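# Hand a steel tube through a window to the work rack

## Task

Robot r1 begins in the work room and r2 in the stock room; the connecting door is locked but a service window is open. Carry the steel tube from the wall rack in the stock room and set it so it rests across both arms of the wall rack in the work room, then release it and back the robots away. The task fails if either robot tips over or is left leaning.

## Robot and tools

ROBOTS. Two identical Hello Robot Stretch 4 robots, r1 and r2. Each has an omni-wheel base, a lift travelling up a mast, one arm that telescopes forward, a three-joint wrist (yaw, pitch, roll) and a two-finger gripper. Each is about 1.6 m tall, and its base rim lies within 0.23 m of the base origin. Every robot has four cameras: <name>_head_camera, <name>_head_left_camera, <name>_head_right_camera and <name>_wrist_camera.

FRAMES. The base frame sits on the floor under the base centre: x forward, y left, z up. hand_pose is reported in this frame and marks a point between the open fingertips; the printed value may be slightly off. The odometry frame is the base frame as it was at the start of the scene. Each robot reports only in its own frames. Where the robots stand relative to each other can only be judged from images, lidar_m and wrist_depth_mm.

execute_actions(actions, cameras). actions is a list holding one action, or nothing (empty means just report). An action is an object keyed by "r1" and/or "r2", and each robot gets its own entry. Inside an entry you can use:
- base: exactly one relative command, taken from where the base last measured itself. translate_m drives straight, metres, forward positive, -2 to 2. strafe_m moves sideways, metres, left positive, -2 to 2. rotate_rad turns in place, radians, counter-clockwise (left) positive, -3.2 to 3.2.
- joints: absolute targets by name. lift_m 0 to 1.2 m. arm_m 0 to 0.55 m extension. wrist_yaw_rad -1.134 to 4.276 (0 forward, positive left, 3.14 folded back, above 3.4 the arm may block it). wrist_pitch_rad -1.117 to 4.259 (0 level, 1.57 pointing down). wrist_roll_rad -1.117 to 4.259 (positive turns clockwise seen from behind). gripper_m -0.038 to 0.141, the fingertip gap in metres; below 0 the fingers squeeze each other. A target past its range is clipped and the result says so. Any other bad value or unknown key rejects the whole call.
- pace: "slow", "default", "fast" or "max". Base speeds are 0.1, 0.3, 0.4 and 0.6 m/s; turn rates are 1, 2, 3 and 4 rad/s. A lift raised above 0.2 m caps these further.
- contact_limits: {"arm_m": 0 to 0.75}, how hard the arm may push before it halts. The default is 0.5.
- end_of_arm: "enable_torque", sent on its own, turns back on wrist or gripper motors that have faulted off.
Everything in one action starts at once. Each action lasts at most 15 s. cameras lists the cameras whose images come back (null or ["all"] means all; [] means none). If one result reports a stop, any later calls in the same reply do not run.

wait(seconds 0 to 10) lets time pass and returns the state. zoom_image(camera, region [x0,y0,x1,y1], at most 504x504 px) enlarges part of the latest image. read_manual gives licence text only. finished_scene(scene) ends the scene for good and reports whether it succeeded.

RESULTS. base_status and joint_status give how each motion ended:
- done
- off_target (may still be pushing)
- contact_stop_at_<key> (that part goes slack)
- limit_stop_at_<name>, including own_body and tilt (tilt means a lean over 6 degrees; lift, arm and wheels go slack)
- time_out
- torque_fault (the wrist motor went limp; send enable_torque)

on_its_own describes anything not commanded; "held at" is the held target, not the measured position. lidar_m lists 12 distances for 30-degree sectors, counter-clockwise starting ahead (4th left, 7th behind, 10th right); "-" means nothing seen or closer than 0.25 m. wrist_depth_mm is a 7x7 grid of depths, 100 to 2000 mm. base_odometry counts wheel turns, so slip shows up as travel. If turned_by_wheels and turned_by_imu differ by more than about 0.1 rad, the robot likely collided or slipped. base_tilt is in degrees, with forward and right positive. motor_effort is a percentage with the peak in brackets; a large gripper effort after closing suggests a firm grip.

GRIPPING. Close to a gripper_m below the tube's width. Smaller values squeeze harder and draw the tube inward. Neither the reading nor "done" confirms a hold. If the fingertips catch on a surface, raise the lift. To unfold at the start, send lift_m 0.4 with wrist_yaw_rad 0.

CAUTIONS. Driving or turning with more than 1 kg held and arm_m above 0.2 can tip the robot, especially at fast paces. Strong, high pushes or pulls can also tip it. A level gripper holding about 2 kg or more may fault the wrist. Robots must never press against each other: once bases touch, even millimetres more is a failure, and no state line reports contact. Travel varies by up to about 3 cm per metre between robots, so a shared load gets strained. A handover through the window is safer than carrying together. Do not drop, slam or hard-push things. Loose objects may occasionally be nudged.

Each tool is called after "Emit:" by a JSON object that holds its "op" and its "data", one argument or row to a line.

## Session

I'll start by looking at the current state and images.

Emit:
{"op": "execute_actions", "data": {
  "actions": []
}}

Scene clock: 0.00 s.
r1.base_odometry: x=+0.000 y=+0.000 heading=+0.000 (m, m, rad; r1's odometry frame)
r1.turned_by_wheels: +0.000 (rad since the last result)
r1.turned_by_imu: +0.000 (rad since the last result)
r1.base_tilt: forward=-0.4 right=+0.0 (deg)
r1.lidar_m: 2.32 2.51 2.56 2.69 2.19 2.58 2.34 2.16 2.22 1.89 1.57 1.59
r1.base_status: not commanded
r1.joint_positions: lift_m=+0.168 arm_m=-0.002 wrist_yaw_rad=+3.058 wrist_pitch_rad=-0.002 wrist_roll_rad=+0.019 gripper_m=+0.057
r1.joint_status: not commanded
r1.motor_effort: lift_m=+18 arm_m=+0 wrist_yaw_rad=-1 wrist_pitch_rad=-6 wrist_roll_rad=+0 gripper_m=-3 wheel_0=+1 wheel_1=+0 wheel_2=+0 (%)
r1.hand_pose: x=-0.1113 y=+0.1112 z=+0.3470 quat_wxyz=(+0.042, +0.002, +0.009, +0.999) (m; r1's base frame)
r1.wrist_depth_mm: 133 136 - - - - - / 109 137 - - - - - / 111 137 - - - - - / 134 163 - - - - - / 1921 - - - - - - / 1182 1205 192 1255 197 1182 1160 / 866 788 891 132 842 798 831
r2.base_odometry: x=+0.000 y=+0.000 heading=+0.000 (m, m, rad; r2's odometry frame)
r2.turned_by_wheels: +0.000 (rad since the last result)
r2.turned_by_imu: +0.000 (rad since the last result)
r2.base_tilt: forward=+1.2 right=+0.8 (deg)
r2.lidar_m: 2.79 2.34 2.31 1.87 1.39 1.38 1.81 2.39 2.36 2.74 2.37 2.38
r2.base_status: not commanded
r2.joint_positions: lift_m=+0.225 arm_m=-0.001 wrist_yaw_rad=+3.223 wrist_pitch_rad=+0.013 wrist_roll_rad=-0.018 gripper_m=+0.057
r2.joint_status: not commanded
r2.motor_effort: lift_m=+19 arm_m=+0 wrist_yaw_rad=+0 wrist_pitch_rad=-6 wrist_roll_rad=-1 gripper_m=-1 wheel_0=+0 wheel_1=+0 wheel_2=+1 (%)
r2.hand_pose: x=-0.1250 y=+0.0636 z=+0.3995 quat_wxyz=(-0.041, -0.006, -0.009, +0.999) (m; r2's base frame)
r2.wrist_depth_mm: - - 135 - 1983 1708 - / - - 128 - 1863 1576 1308 / - - 135 255 1921 1618 1336 / 145 139 144 - 1863 1618 1366 / 197 - - - 1921 1576 1366 / 198 1366 195 1281 195 1464 1308 / 202 878 946 - 960 917 960
pictures: r1_head_camera, r1_head_left_camera, r1_head_right_camera, r1_wrist_camera, r2_head_camera, r2_head_left_camera, r2_head_right_camera, r2_wrist_camera
Images, in order (width x height): r1_head_camera 420x560, r1_head_left_camera 420x672, r1_head_right_camera 420x672, r1_wrist_camera 616x392, r2_head_camera 420x560, r2_head_left_camera 420x672, r2_head_right_camera 420x672, r2_wrist_camera 616x392.

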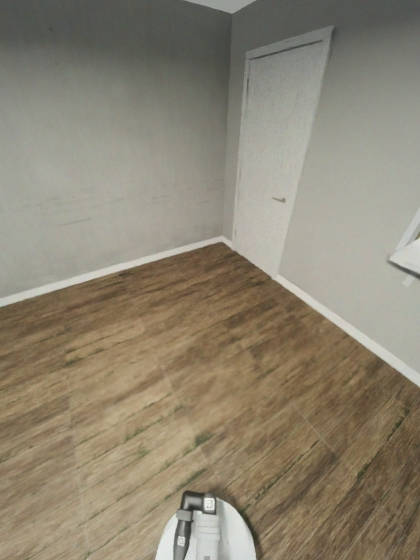

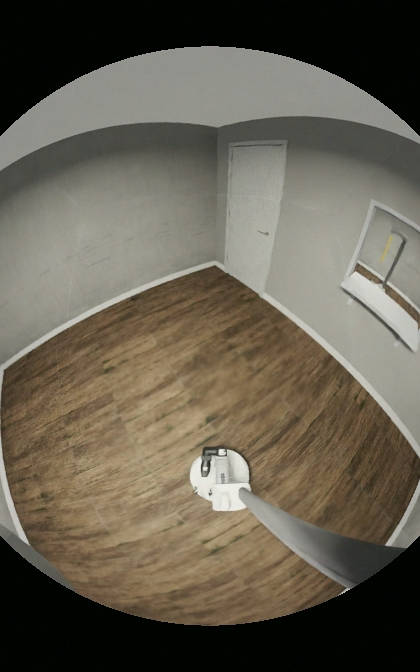

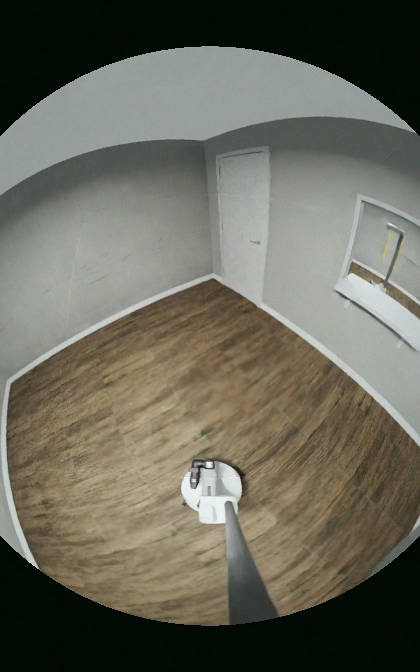

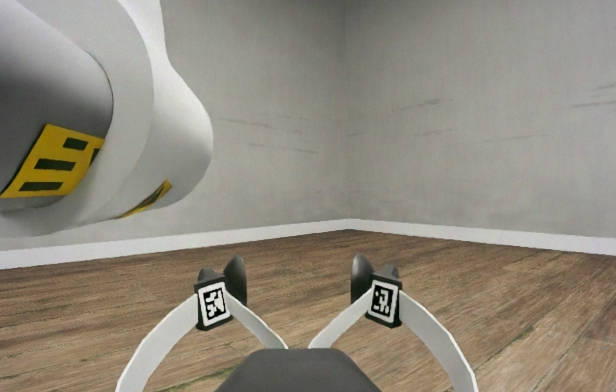

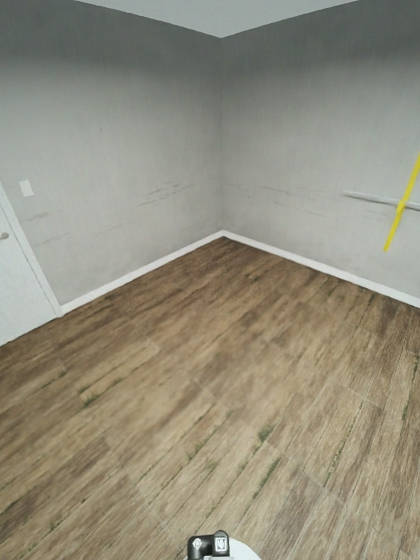

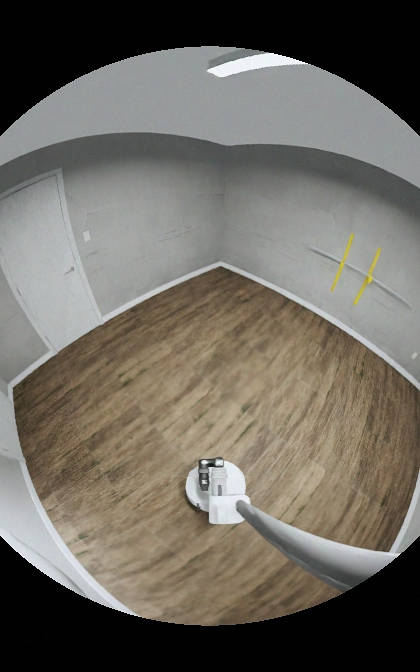

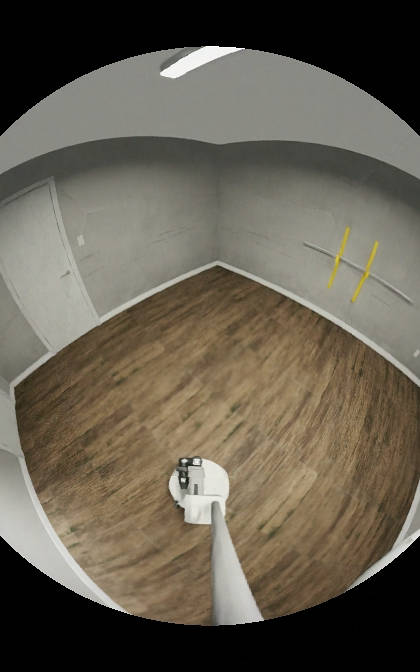

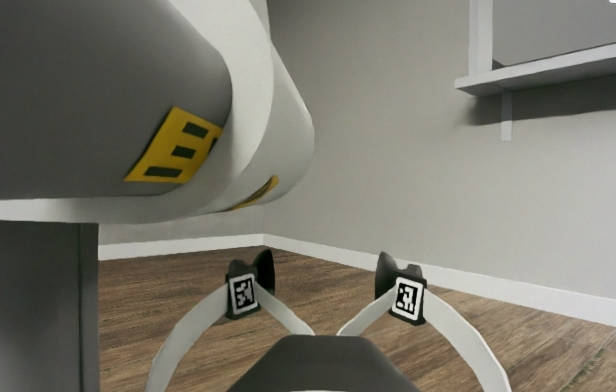

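Emit:
{"op": "zoom_image", "data": {
  "camera": "r2_head_right_camera",
  "region": [280, 200, 420, 340]
}}

Emit:
{"op": "zoom_image", "data": {
  "camera": "r1_head_right_camera",
  "region": [300, 170, 420, 370]
}}

Emit:
{"op": "zoom_image", "data": {
  "camera": "r2_head_camera",
  "region": [320, 140, 420, 270]
}}

Region (280, 200, 420, 340) of r2_head_right_camera's 420x672 image, scaled by 3.600, with more detail than that image has.

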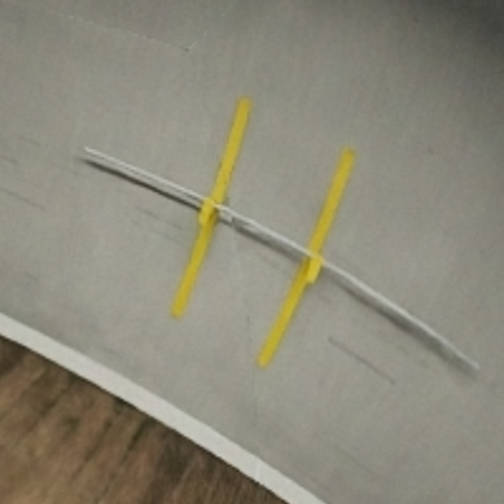

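Region (300, 170, 420, 370) of r1_head_right_camera's 420x672 image, scaled by 2.520, with more detail than that image has; it fills the left 302 columns of this view, and the rest is white.

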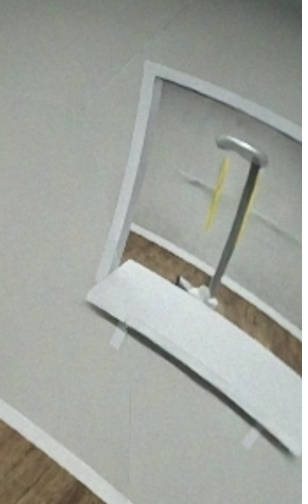

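Region (320, 140, 420, 270) of r2_head_camera's 420x560 image, scaled by 3.877, with more detail than that image has; it fills the left 388 columns of this view, and the rest is white.

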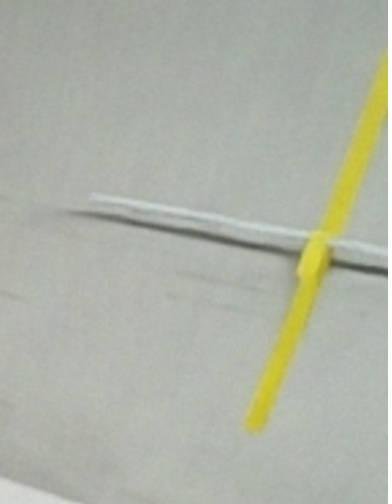

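Emit:
{"op": "execute_actions", "data": {
  "actions": [
    {"r1": {"base": {"rotate_rad": 2.18}, "pace": "fast"}, "r2": {"base": {"rotate_rad": -0.79}, "pace": "fast"}}
  ],
  "cameras": ["r1_head_camera", "r1_head_left_camera", "r2_head_camera", "r2_head_left_camera"]
}}

Scene clock: 60.03 s.
r1.base_odometry: x=+0.000 y=+0.000 heading=+2.180 (m, m, rad; r1's odometry frame)
r1.turned_by_wheels: +2.180 (rad since the last result)
r1.turned_by_imu: +2.228 (rad since the last result)
r1.base_tilt: forward=-0.4 right=-0.2 (deg)
r1.lidar_m: 2.16 2.60 2.29 2.17 2.32 1.65 1.64 1.84 2.53 2.52 2.64 2.55
r1.base_status: done
r1.joint_positions: lift_m=+0.168 arm_m=-0.002 wrist_yaw_rad=+3.058 wrist_pitch_rad=-0.002 wrist_roll_rad=+0.019 gripper_m=+0.057
r1.joint_status: not commanded
r1.motor_effort: lift_m=+19(19) arm_m=+0(0) wrist_yaw_rad=+0(1) wrist_pitch_rad=-6(6) wrist_roll_rad=-1(1) gripper_m=-2(4) wheel_0=-3(8) wheel_1=-1(15) wheel_2=-3(12) (%)
r1.hand_pose: x=-0.1113 y=+0.1112 z=+0.3470 quat_wxyz=(+0.042, +0.002, +0.009, +0.999) (m; r1's base frame)
r1.wrist_depth_mm: 133 136 - - 1921 1921 - / 109 137 1808 1863 1921 1921 - / 111 137 1863 1863 1863 1983 - / 134 164 1808 1921 1921 - - / 1808 1863 1863 1863 1921 1983 - / 1205 1229 192 1229 197 1182 1138 / 878 788 891 132 842 788 831
r2.base_odometry: x=+0.000 y=+0.000 heading=-0.790 (m, m, rad; r2's odometry frame)
r2.turned_by_wheels: -0.790 (rad since the last result)
r2.turned_by_imu: -0.792 (rad since the last result)
r2.base_tilt: forward=+1.2 right=+0.8 (deg)
r2.lidar_m: 2.40 2.79 2.48 2.29 2.27 1.66 1.43 1.44 2.21 2.39 2.45 2.69
r2.base_status: done
r2.joint_positions: lift_m=+0.225 arm_m=-0.001 wrist_yaw_rad=+3.223 wrist_pitch_rad=+0.013 wrist_roll_rad=-0.018 gripper_m=+0.057
r2.joint_status: not commanded
r2.motor_effort: lift_m=+19(19) arm_m=+0(0) wrist_yaw_rad=+0(0) wrist_pitch_rad=-6(7) wrist_roll_rad=-1(1) gripper_m=-3(3) wheel_0=+1(9) wheel_1=+1(8) wheel_2=+0(9) (%)
r2.hand_pose: x=-0.1250 y=+0.0636 z=+0.3995 quat_wxyz=(-0.041, -0.006, -0.009, +0.999) (m; r2's base frame)
r2.wrist_depth_mm: - - 135 - 1661 1618 1618 / - - 128 1618 1661 1618 1618 / - - 135 253 1708 1618 1576 / 144 139 144 1708 1708 1618 1576 / 197 1756 1756 1661 1661 1618 1618 / 198 1366 195 1308 196 1430 1430 / 202 891 917 - 976 917 960
pictures: r1_head_camera, r1_head_left_camera, r2_head_camera, r2_head_left_camera
Images, in order (width x height): r1_head_camera 420x560, r1_head_left_camera 420x672, r2_head_camera 420x560, r2_head_left_camera 420x672.

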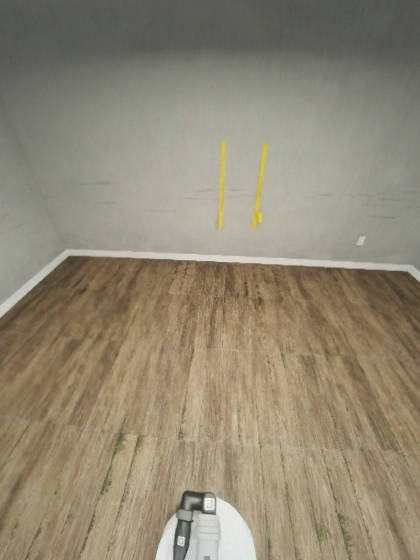

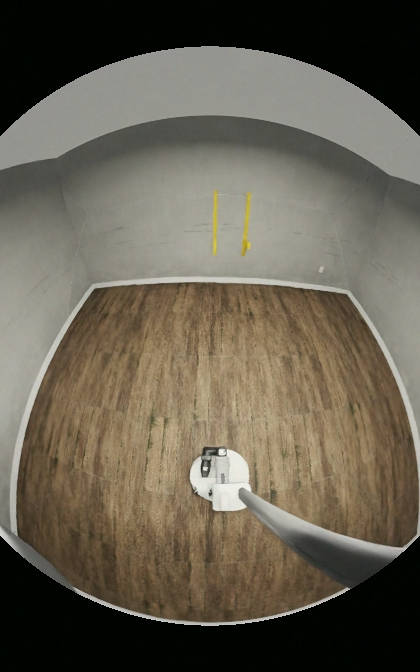

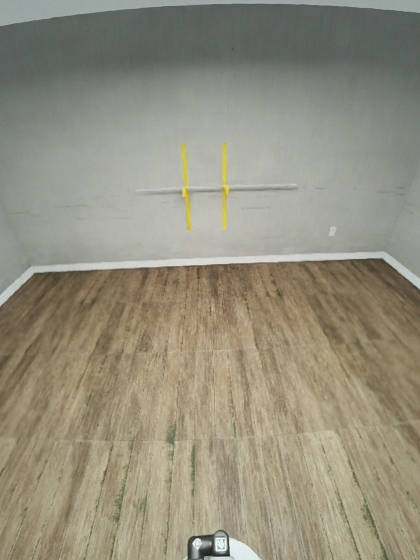

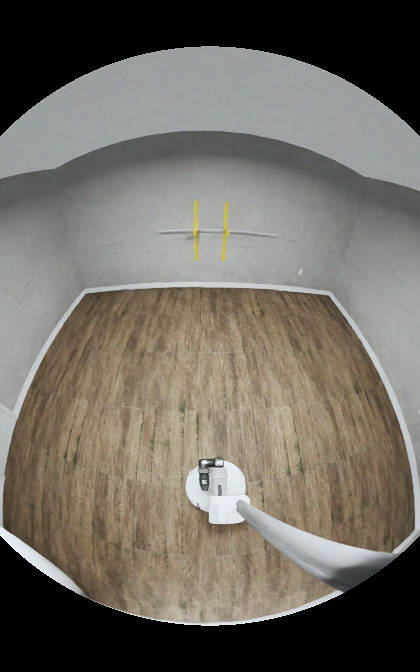

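Emit:
{"op": "zoom_image", "data": {
  "camera": "r2_head_camera",
  "region": [125, 130, 315, 280]
}}

Emit:
{"op": "zoom_image", "data": {
  "camera": "r1_head_camera",
  "region": [180, 130, 310, 270]
}}

Region (125, 130, 315, 280) of r2_head_camera's 420x560 image, scaled by 2.653, with more detail than that image has; it fills the top 398 rows of this view, and the rest is white.

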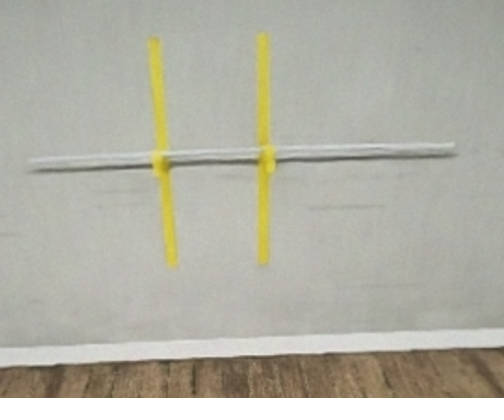

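Region (180, 130, 310, 270) of r1_head_camera's 420x560 image, scaled by 3.600, with more detail than that image has; it fills the left 468 columns of this view, and the rest is white.

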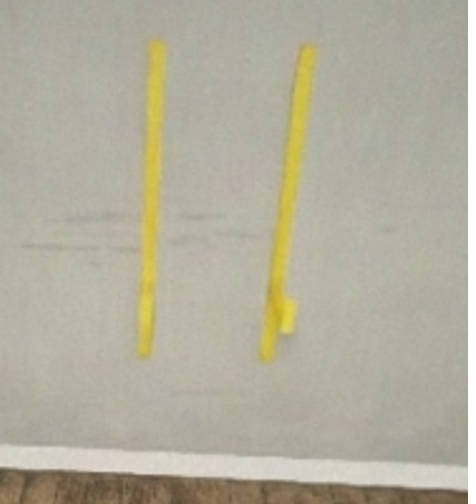

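Emit:
{"op": "zoom_image", "data": {
  "camera": "r2_head_camera",
  "region": [130, 170, 200, 210]
}}

Emit:
{"op": "zoom_image", "data": {
  "camera": "r2_head_camera",
  "region": [210, 170, 310, 210]
}}

Region (130, 170, 200, 210) of r2_head_camera's 420x560 image, scaled by 7.200, with more detail than that image has; it fills the top 288 rows of this view, and the rest is white.

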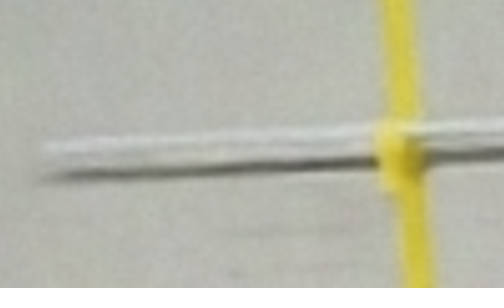

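Region (210, 170, 310, 210) of r2_head_camera's 420x560 image, scaled by 5.040, with more detail than that image has; it fills the top 202 rows of this view, and the rest is white.

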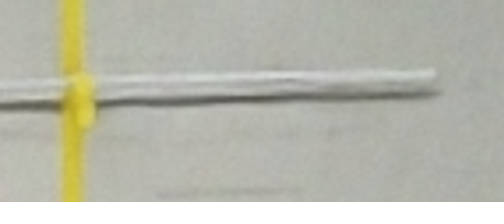

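Emit:
{"op": "execute_actions", "data": {
  "actions": [
    {"r1": {"base": {"rotate_rad": 3.04}, "joints": {"lift_m": 0.4, "wrist_yaw_rad": 0}, "pace": "fast"}, "r2": {"base": {"rotate_rad": -1.43}, "joints": {"lift_m": 0.4, "wrist_yaw_rad": 1.45}, "pace": "fast"}}
  ],
  "cameras": ["r1_head_camera", "r1_wrist_camera", "r2_head_camera", "r2_wrist_camera"]
}}

Scene clock: 182.37 s.
r1.base_odometry: x=+0.000 y=+0.000 heading=-1.064 (m, m, rad; r1's odometry frame)
r1.turned_by_wheels: +3.040 (rad since the last result)
r1.turned_by_imu: +3.107 (rad since the last result)
r1.base_tilt: forward=-0.6 right=-0.1 (deg)
r1.lidar_m: 1.56 1.59 2.33 2.53 2.60 2.69 2.48 2.55 2.35 2.15 2.23 1.87
r1.base_status: done
r1.joint_positions: lift_m=+0.400 arm_m=-0.002 wrist_yaw_rad=+0.001 wrist_pitch_rad=-0.002 wrist_roll_rad=+0.019 gripper_m=+0.057
r1.joint_status: all done
r1.motor_effort: lift_m=+20(23) arm_m=+0(0) wrist_yaw_rad=-2(8) wrist_pitch_rad=-6(7) wrist_roll_rad=-2(1) gripper_m=-5(4) wheel_0=-2(11) wheel_1=+0(12) wheel_2=-2(15) (%)
r1.hand_pose: x=+0.4575 y=-0.0873 z=+0.5788 quat_wxyz=(+1.000, +0.009, -0.001, +0.000) (m; r1's base frame)
r1.wrist_depth_mm: 1464 1464 - - 1537 1576 1576 / 1499 1499 - - 1576 1618 1618 / 1464 1499 1464 1576 1576 1618 1661 / 1499 1499 1537 1537 1576 1618 1618 / 1499 1537 1537 1576 1576 1618 1661 / 1499 1499 191 1537 197 1618 1618 / 1336 1229 1366 132 1281 1255 1281
r2.base_odometry: x=+0.000 y=+0.000 heading=-2.220 (m, m, rad; r2's odometry frame)
r2.turned_by_wheels: -1.430 (rad since the last result)
r2.turned_by_imu: -1.433 (rad since the last result)
r2.base_tilt: forward=+1.3 right=+0.8 (deg)
r2.lidar_m: 2.37 2.55 2.59 2.38 2.90 2.42 2.33 2.01 1.41 1.38 1.52 2.40
r2.base_status: done
r2.joint_positions: lift_m=+0.400 arm_m=-0.001 wrist_yaw_rad=+1.450 wrist_pitch_rad=+0.013 wrist_roll_rad=-0.018 gripper_m=+0.057
r2.joint_status: all done
r2.motor_effort: lift_m=+23(25) arm_m=+0(0) wrist_yaw_rad=+0(8) wrist_pitch_rad=-10(7) wrist_roll_rad=-1(1) gripper_m=-5(2) wheel_0=+1(9) wheel_1=+1(13) wheel_2=+0(9) (%)
r2.hand_pose: x=+0.2911 y=+0.2759 z=+0.5743 quat_wxyz=(+0.748, -0.011, -0.001, +0.663) (m; r2's base frame)
r2.wrist_depth_mm: - - - - - - - / - - - - - - - / - - - - - - - / - - - - - - - / - - - - - - - / 1808 1863 195 1708 195 1921 1921 / 1281 1229 1308 - 1308 1255 1336
pictures: r1_head_camera, r1_wrist_camera, r2_head_camera, r2_wrist_camera
Images, in order (width x height): r1_head_camera 420x560, r1_wrist_camera 616x392, r2_head_camera 420x560, r2_wrist_camera 616x392.

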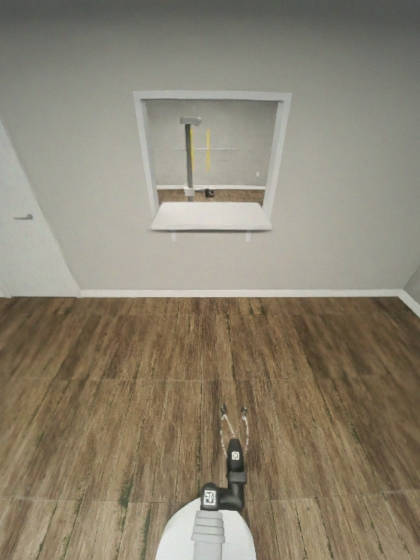

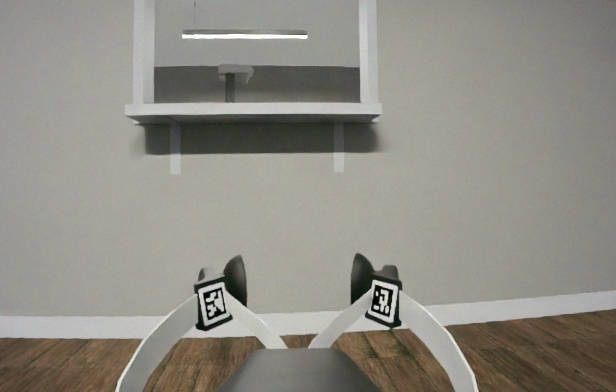

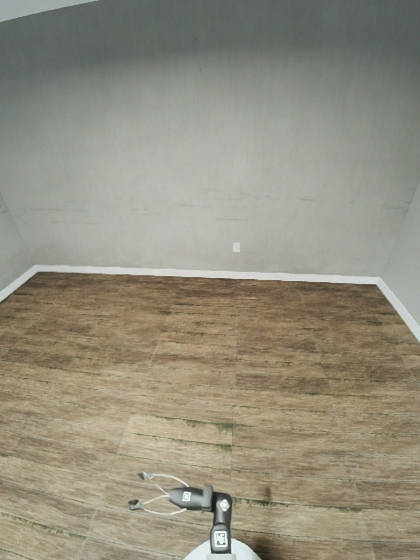

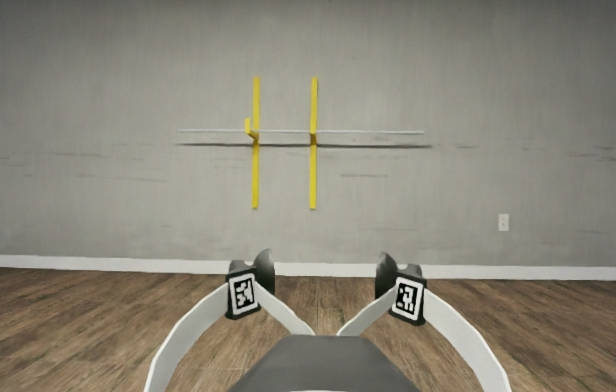

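Emit:
{"op": "zoom_image", "data": {
  "camera": "r2_wrist_camera",
  "region": [165, 70, 445, 220]
}}

Emit:
{"op": "zoom_image", "data": {
  "camera": "r1_head_camera",
  "region": [120, 80, 310, 310]
}}

Emit:
{"op": "zoom_image", "data": {
  "camera": "r1_wrist_camera",
  "region": [110, 0, 410, 200]
}}

Region (165, 70, 445, 220) of r2_wrist_camera's 616x392 image, scaled by 1.800; it fills the top 270 rows of this view, and the rest is white.

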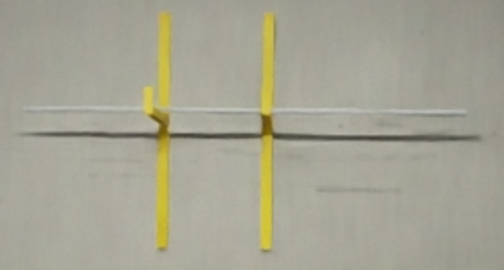

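Region (120, 80, 310, 310) of r1_head_camera's 420x560 image, scaled by 2.191, with more detail than that image has; it fills the left 416 columns of this view, and the rest is white.

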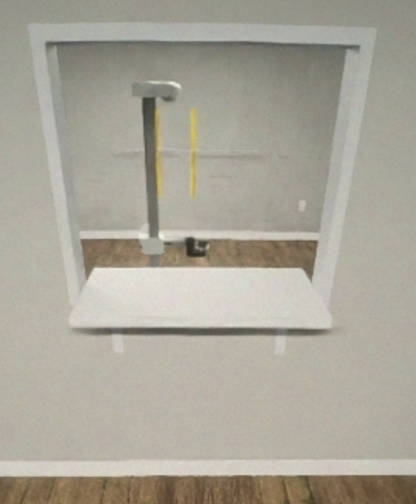

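Region (110, 0, 410, 200) of r1_wrist_camera's 616x392 image, scaled by 1.680.

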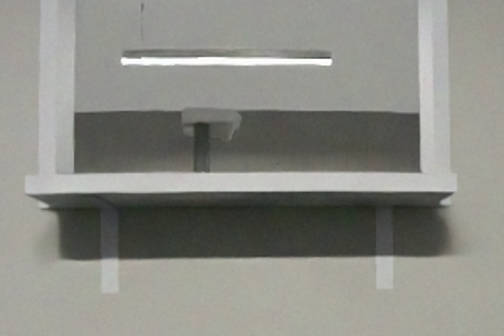

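Emit:
{"op": "execute_actions", "data": {
  "actions": [
    {"r1": {"base": {"translate_m": 0.95}, "joints": {"lift_m": 1.15, "wrist_yaw_rad": 1.45, "wrist_pitch_rad": 1.57, "wrist_roll_rad": 1.57, "gripper_m": 0.1}, "pace": "fast"}, "r2": {"base": {"strafe_m": 1.9}, "joints": {"lift_m": 1.04, "arm_m": 0.1, "wrist_pitch_rad": 0.8, "wrist_roll_rad": 1.57, "gripper_m": 0.14}, "pace": "fast"}}
  ]
}}

Scene clock: 264.20 s.
r1.base_odometry: x=+0.461 y=-0.831 heading=-1.064 (m, m, rad; r1's odometry frame)
r1.turned_by_wheels: +0.000 (rad since the last result)
r1.turned_by_imu: -0.002 (rad since the last result)
r1.base_tilt: forward=-0.6 right=+0.0 (deg)
r1.lidar_m: 0.61 0.65 1.12 2.61 2.68 3.50 3.52 3.29 2.22 2.14 1.29 0.68
r1.base_status: done
r1.joint_positions: lift_m=+1.150 arm_m=-0.002 wrist_yaw_rad=+1.450 wrist_pitch_rad=+1.570 wrist_roll_rad=+1.570 gripper_m=+0.100
r1.joint_status: all done
r1.motor_effort: lift_m=+21(21) arm_m=+0(0) wrist_yaw_rad=+1(6) wrist_pitch_rad=+1(5) wrist_roll_rad=+1(10) gripper_m=-1(2) wheel_0=+1(9) wheel_1=-1(9) wheel_2=+0(15) (%)
r1.hand_pose: x=+0.2557 y=-0.0103 z=+1.0395 quat_wxyz=(+0.706, +0.043, +0.706, -0.042) (m; r1's base frame)
r1.wrist_depth_mm: 991 1098 1205 1229 1229 1255 1229 / 1182 1229 1229 1255 1255 1255 1255 / 1205 1229 1229 1229 1255 1255 1281 / 1229 1229 1255 1229 1255 1255 1281 / 1255 1255 1255 1060 1255 1255 1281 / 1229 1229 1042 1060 206 1255 1281 / 1229 1229 1281 133 1281 1281 1281
r2.base_odometry: x=+1.514 y=-1.148 heading=-2.220 (m, m, rad; r2's odometry frame)
r2.turned_by_wheels: +0.000 (rad since the last result)
r2.turned_by_imu: -0.008 (rad since the last result)
r2.base_tilt: forward=+1.2 right=+0.8 (deg)
r2.lidar_m: 2.24 0.63 0.66 0.48 0.75 1.35 2.14 2.31 3.48 3.29 3.33 2.64
r2.base_status: done
r2.joint_positions: lift_m=+1.040 arm_m=+0.098 wrist_yaw_rad=+1.450 wrist_pitch_rad=+0.801 wrist_roll_rad=+1.570 gripper_m=+0.140
r2.joint_status: all done
r2.motor_effort: lift_m=+22(24) arm_m=+10(10) wrist_yaw_rad=+0(1) wrist_pitch_rad=-4(7) wrist_roll_rad=+0(5) gripper_m=+1(1) wheel_0=+2(14) wheel_1=-1(15) wheel_2=+0(2) (%)
r2.hand_pose: x=+0.3802 y=+0.1887 z=+1.0107 quat_wxyz=(+0.670, +0.304, +0.638, +0.226) (m; r2's base frame)
r2.wrist_depth_mm: 627 723 842 1008 1255 1078 976 / 621 707 831 1025 1281 1138 960 / 621 668 842 1025 1255 1118 991 / 609 661 820 1042 1281 1138 976 / 621 676 820 1025 1281 1098 976 / 615 654 809 960 1205 208 976 / 621 683 820 - 1281 1138 991
pictures: r1_head_camera, r1_head_left_camera, r1_head_right_camera, r1_wrist_camera, r2_head_camera, r2_head_left_camera, r2_head_right_camera, r2_wrist_camera
Images, in order (width x height): r1_head_camera 420x560, r1_head_left_camera 420x672, r1_head_right_camera 420x672, r1_wrist_camera 616x392, r2_head_camera 420x560, r2_head_left_camera 420x672, r2_head_right_camera 420x672, r2_wrist_camera 616x392.

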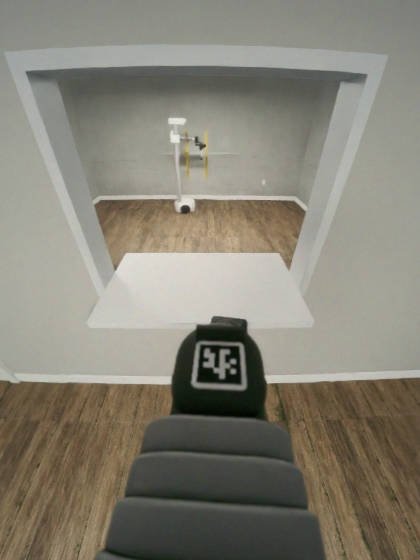

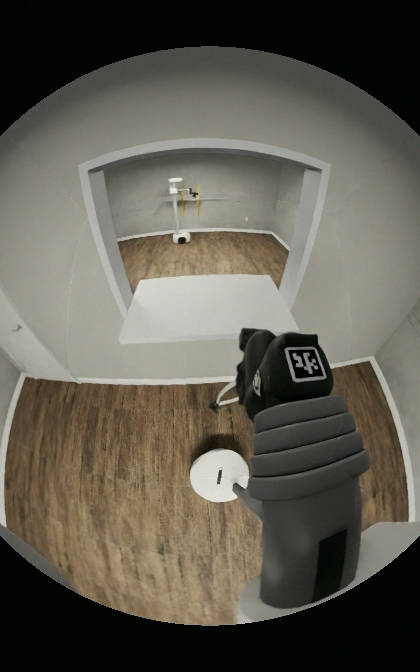

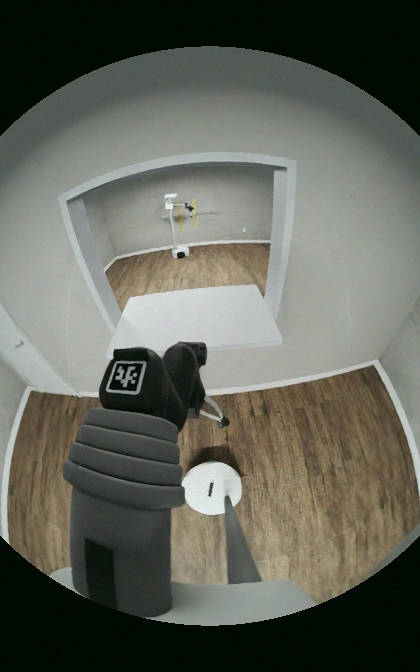

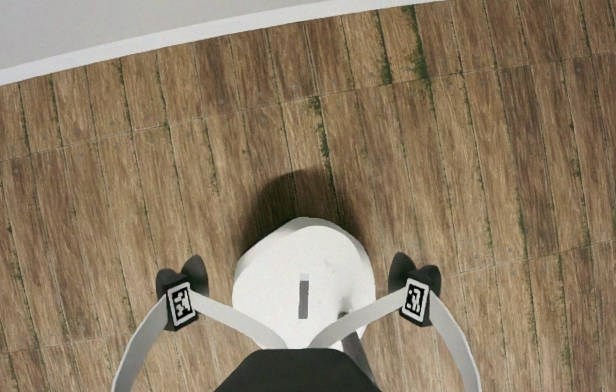

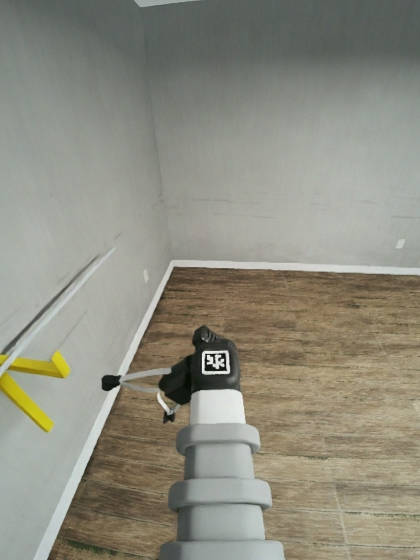

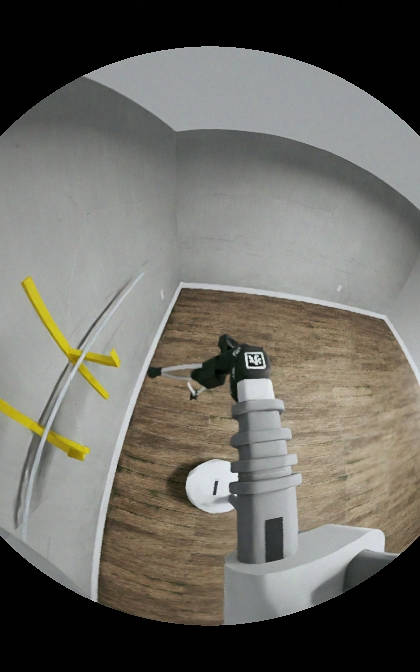

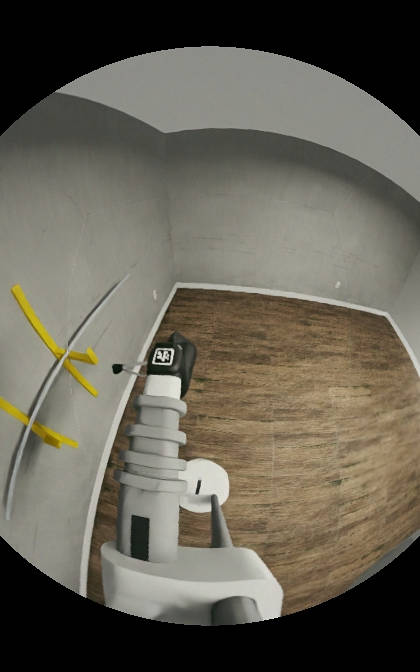

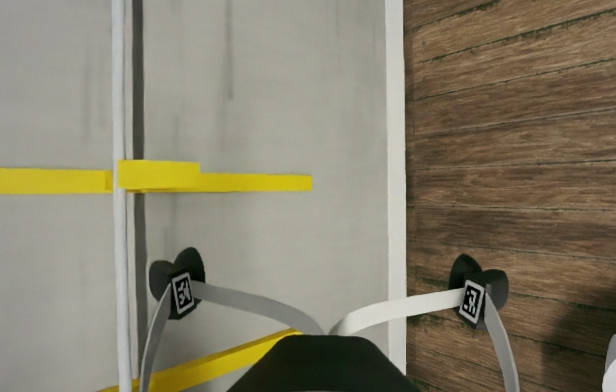

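Emit:
{"op": "zoom_image", "data": {
  "camera": "r2_head_left_camera",
  "region": [0, 260, 220, 480]
}}

Emit:
{"op": "zoom_image", "data": {
  "camera": "r2_wrist_camera",
  "region": [60, 120, 260, 240]
}}

Emit:
{"op": "zoom_image", "data": {
  "camera": "r2_head_camera",
  "region": [0, 300, 200, 450]
}}

Region (0, 260, 220, 480) of r2_head_left_camera's 420x672 image, scaled by 2.291, with more detail than that image has.

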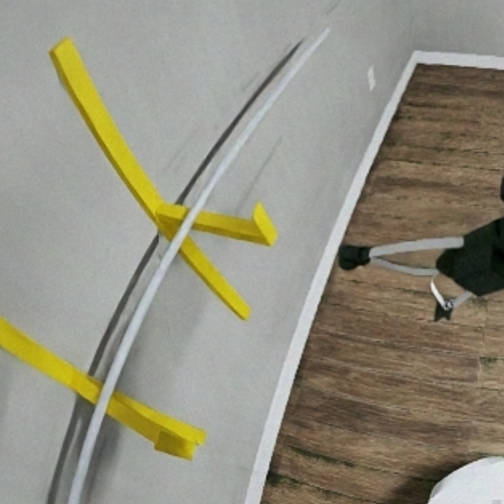

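Region (60, 120, 260, 240) of r2_wrist_camera's 616x392 image, scaled by 2.520; it fills the top 302 rows of this view, and the rest is white.

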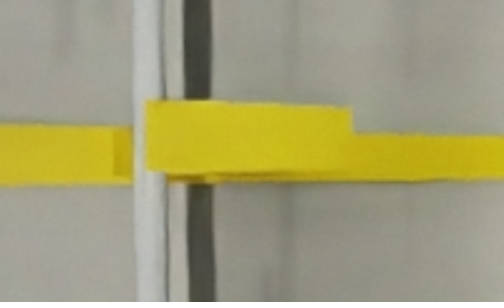

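Region (0, 300, 200, 450) of r2_head_camera's 420x560 image, scaled by 2.520, with more detail than that image has; it fills the top 378 rows of this view, and the rest is white.

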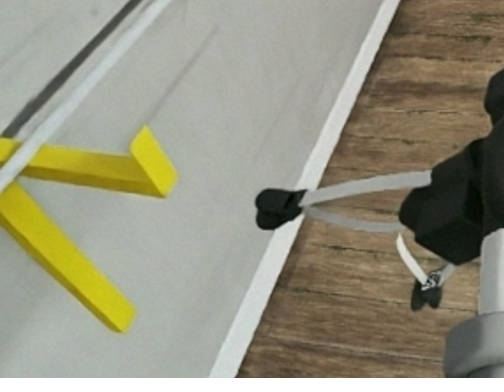

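Emit:
{"op": "execute_actions", "data": {
  "actions": [
    {"r1": {"base": {"rotate_rad": 0.06}, "joints": {"lift_m": 1.13, "wrist_yaw_rad": 1.57, "wrist_pitch_rad": 0.8, "gripper_m": 0.12}}, "r2": {"base": {"rotate_rad": -0.11}, "joints": {"arm_m": 0.075, "wrist_yaw_rad": 1.56}}}
  ],
  "cameras": ["r1_head_camera", "r2_head_camera", "r2_wrist_camera"]
}}

Scene clock: 385.23 s.
r1.base_odometry: x=+0.461 y=-0.831 heading=-1.005 (m, m, rad; r1's odometry frame)
r1.turned_by_wheels: +0.059 (rad since the last result)
r1.turned_by_imu: +0.059 (rad since the last result)
r1.base_tilt: forward=-0.5 right=+0.0 (deg)
r1.lidar_m: 0.62 0.68 1.19 2.61 2.70 3.64 3.54 3.05 2.20 2.12 1.21 0.66
r1.base_status: done
r1.joint_positions: lift_m=+1.130 arm_m=-0.002 wrist_yaw_rad=+1.570 wrist_pitch_rad=+0.802 wrist_roll_rad=+1.570 gripper_m=+0.120
r1.joint_status: all done
r1.motor_effort: lift_m=+16(20) arm_m=+0(0) wrist_yaw_rad=+1(5) wrist_pitch_rad=-5(8) wrist_roll_rad=+2(0) gripper_m=-1(2) wheel_0=-4(5) wheel_1=-3(4) wheel_2=-6(6) (%)
r1.hand_pose: x=+0.2566 y=+0.2005 z=+1.1011 quat_wxyz=(+0.656, +0.265, +0.655, +0.265) (m; r1's base frame)
r1.wrist_depth_mm: 1205 1205 1308 1308 1255 1160 1042 / 1756 1863 1921 1661 1397 1182 1042 / - - - 1661 1336 1182 1060 / - - - 1708 1430 1182 1042 / - - - 1708 1397 1182 1025 / - - - 1708 1308 1138 891 / - - - 132 1397 1160 1060
r2.base_odometry: x=+1.514 y=-1.148 heading=-2.329 (m, m, rad; r2's odometry frame)
r2.turned_by_wheels: -0.109 (rad since the last result)
r2.turned_by_imu: -0.111 (rad since the last result)
r2.base_tilt: forward=+1.2 right=+0.7 (deg)
r2.lidar_m: 2.59 0.95 0.65 0.48 0.69 1.20 2.13 2.25 3.05 3.29 3.62 2.70
r2.base_status: done
r2.joint_positions: lift_m=+1.040 arm_m=+0.077 wrist_yaw_rad=+1.560 wrist_pitch_rad=+0.801 wrist_roll_rad=+1.570 gripper_m=+0.140
r2.joint_status: all done
r2.motor_effort: lift_m=+22(23) arm_m=-10(10) wrist_yaw_rad=+2(4) wrist_pitch_rad=-4(3) wrist_roll_rad=+0(0) gripper_m=+0(2) wheel_0=+2(6) wheel_1=+4(5) wheel_2=+3(13) (%)
r2.hand_pose: x=+0.3373 y=+0.1997 z=+1.0107 quat_wxyz=(+0.657, +0.269, +0.654, +0.262) (m; r2's base frame)
r2.wrist_depth_mm: 640 732 854 1042 1281 1118 976 / 640 732 878 1078 1281 1160 960 / 640 683 878 1078 1281 1118 976 / 634 715 878 1060 1281 1118 960 / 647 707 866 1060 1281 1118 991 / 647 691 820 1025 1229 208 976 / 647 699 854 - 1281 1138 976
pictures: r1_head_camera, r2_head_camera, r2_wrist_camera
Images, in order (width x height): r1_head_camera 420x560, r2_head_camera 420x560, r2_wrist_camera 616x392.

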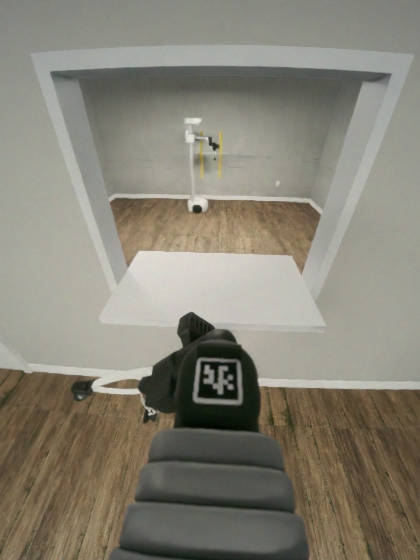

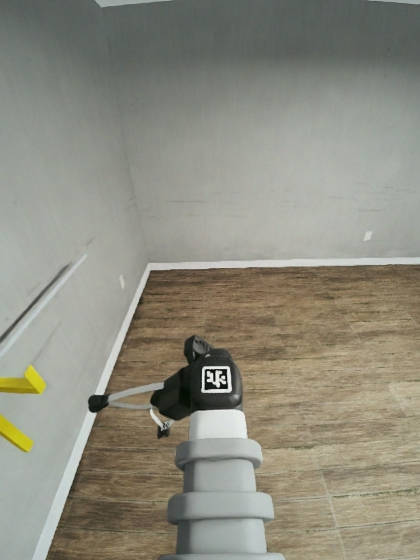

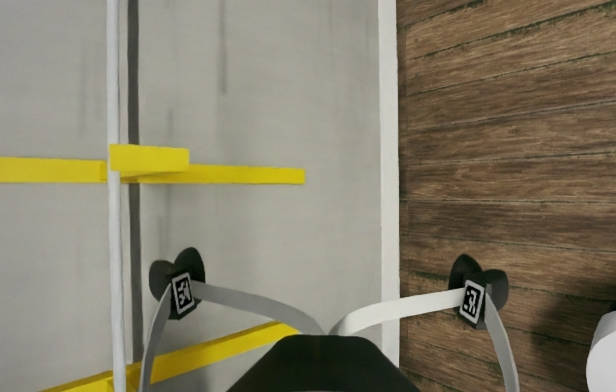

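Emit:
{"op": "execute_actions", "data": {
  "actions": [
    {"r2": {"base": {"strafe_m": 0.37}}, "r1": {"base": {"strafe_m": -0.1}, "joints": {"arm_m": 0.28}}}
  ],
  "cameras": ["r1_head_camera", "r2_head_camera", "r2_head_left_camera", "r2_wrist_camera"]
}}

Scene clock: 397.30 s.
r1.base_odometry: x=+0.377 y=-0.884 heading=-1.005 (m, m, rad; r1's odometry frame)
r1.turned_by_wheels: +0.000 (rad since the last result)
r1.turned_by_imu: -0.002 (rad since the last result)
r1.base_tilt: forward=-0.4 right=+0.0 (deg)
r1.lidar_m: 0.62 0.65 1.16 2.70 2.80 3.63 3.53 2.93 2.09 2.03 1.21 0.66
r1.base_status: done
r1.joint_positions: lift_m=+1.130 arm_m=+0.279 wrist_yaw_rad=+1.570 wrist_pitch_rad=+0.802 wrist_roll_rad=+1.570 gripper_m=+0.120
r1.joint_status: all done
r1.motor_effort: lift_m=+16(16) arm_m=+7(9) wrist_yaw_rad=+0(1) wrist_pitch_rad=-4(5) wrist_roll_rad=+1(0) gripper_m=-1(1) wheel_0=+0(9) wheel_1=+1(12) wheel_2=+0(3) (%)
r1.hand_pose: x=+0.5372 y=+0.2006 z=+1.1011 quat_wxyz=(+0.656, +0.265, +0.655, +0.265) (m; r1's base frame)
r1.wrist_depth_mm: 603 603 580 466 379 320 290 / 891 917 580 466 382 324 290 / 1808 1921 603 496 415 1138 1008 / - - - 1618 1366 1205 1025 / - - - 1661 1366 1160 1042 / - - - 1708 1281 1138 1025 / - - - 132 1430 1160 1060
r2.base_odometry: x=+1.782 y=-1.403 heading=-2.329 (m, m, rad; r2's odometry frame)
r2.turned_by_wheels: +0.000 (rad since the last result)
r2.turned_by_imu: -0.003 (rad since the last result)
r2.base_tilt: forward=+1.2 right=+0.8 (deg)
r2.lidar_m: 1.82 0.43 0.30 0.25 0.31 0.48 1.81 2.24 3.07 3.67 3.68 2.68
r2.base_status: done
r2.joint_positions: lift_m=+1.040 arm_m=+0.077 wrist_yaw_rad=+1.560 wrist_pitch_rad=+0.801 wrist_roll_rad=+1.570 gripper_m=+0.140
r2.joint_status: not commanded
r2.motor_effort: lift_m=+23(22) arm_m=-10(9) wrist_yaw_rad=+1(2) wrist_pitch_rad=-3(4) wrist_roll_rad=+0(0) gripper_m=-1(1) wheel_0=-1(9) wheel_1=+1(12) wheel_2=+0(2) (%)
r2.hand_pose: x=+0.3372 y=+0.1997 z=+1.0107 quat_wxyz=(+0.657, +0.269, +0.654, +0.262) (m; r2's base frame)
r2.wrist_depth_mm: 342 389 442 564 691 1008 976 / 340 389 436 564 160 976 960 / 322 373 377 276 225 991 976 / 342 392 449 564 732 991 976 / 340 384 452 569 723 991 976 / 342 373 427 535 668 209 976 / 345 382 449 - 732 960 991
pictures: r1_head_camera, r2_head_camera, r2_head_left_camera, r2_wrist_camera
Images, in order (width x height): r1_head_camera 420x560, r2_head_camera 420x560, r2_head_left_camera 420x672, r2_wrist_camera 616x392.

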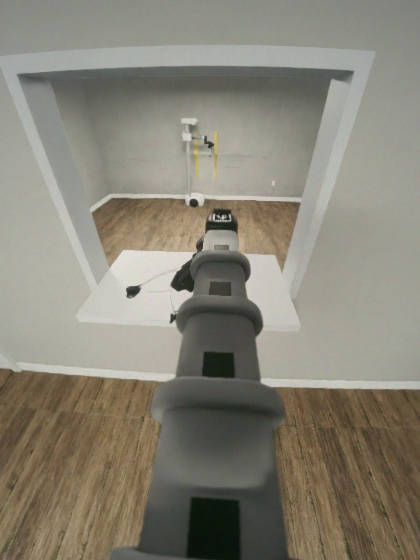

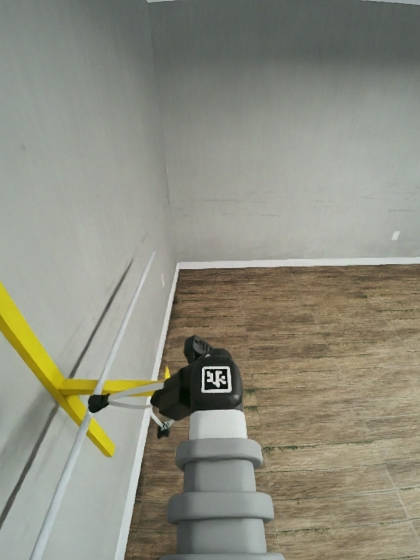

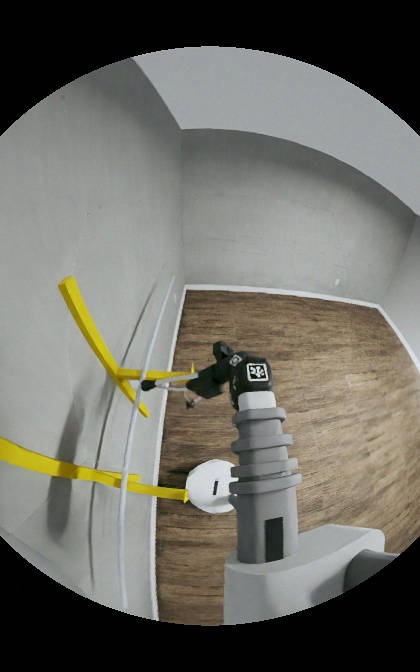

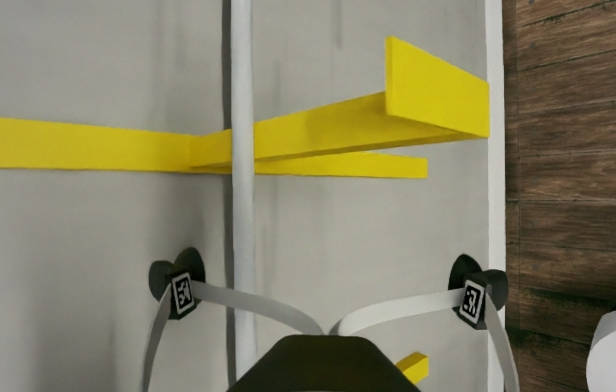

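Emit:
{"op": "zoom_image", "data": {
  "camera": "r2_wrist_camera",
  "region": [130, 100, 330, 340]
}}

Emit:
{"op": "zoom_image", "data": {
  "camera": "r2_wrist_camera",
  "region": [400, 220, 540, 340]
}}

Emit:
{"op": "zoom_image", "data": {
  "camera": "r2_head_left_camera",
  "region": [60, 260, 260, 630]
}}

Region (130, 100, 330, 340) of r2_wrist_camera's 616x392 image, scaled by 2.100.

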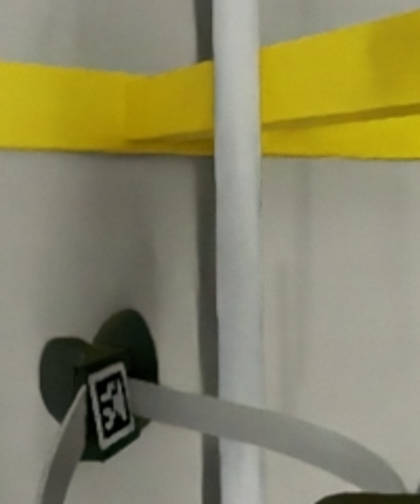

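Region (400, 220, 540, 340) of r2_wrist_camera's 616x392 image, scaled by 3.600; it fills the top 432 rows of this view, and the rest is white.

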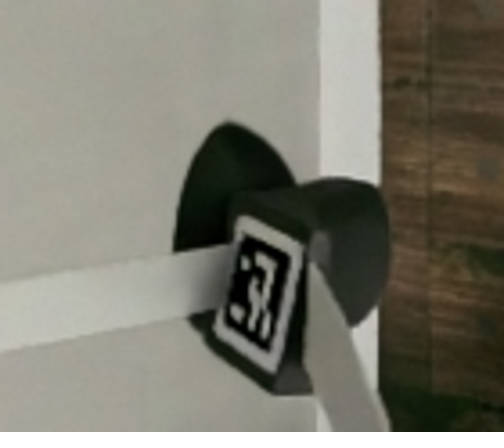

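Region (60, 260, 260, 630) of r2_head_left_camera's 420x672 image, scaled by 1.362, with more detail than that image has; it fills the left 272 columns of this view, and the rest is white.

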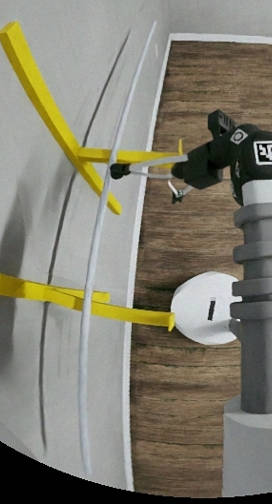

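Emit:
{"op": "zoom_image", "data": {
  "camera": "r1_head_camera",
  "region": [160, 110, 270, 200]
}}

Emit:
{"op": "zoom_image", "data": {
  "camera": "r2_head_camera",
  "region": [100, 230, 200, 330]
}}

Region (160, 110, 270, 200) of r1_head_camera's 420x560 image, scaled by 4.582, with more detail than that image has; it fills the top 412 rows of this view, and the rest is white.

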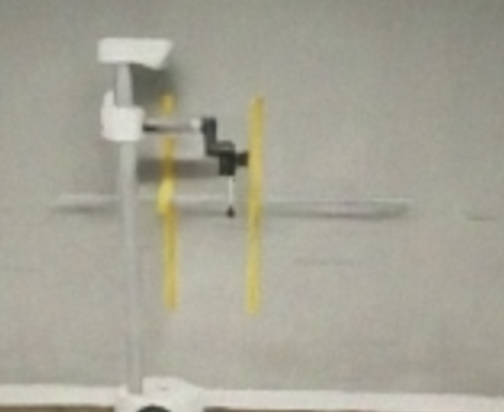

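Region (100, 230, 200, 330) of r2_head_camera's 420x560 image, scaled by 5.040, with more detail than that image has.

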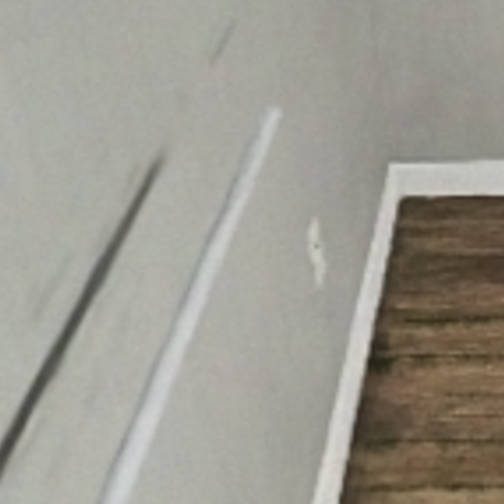

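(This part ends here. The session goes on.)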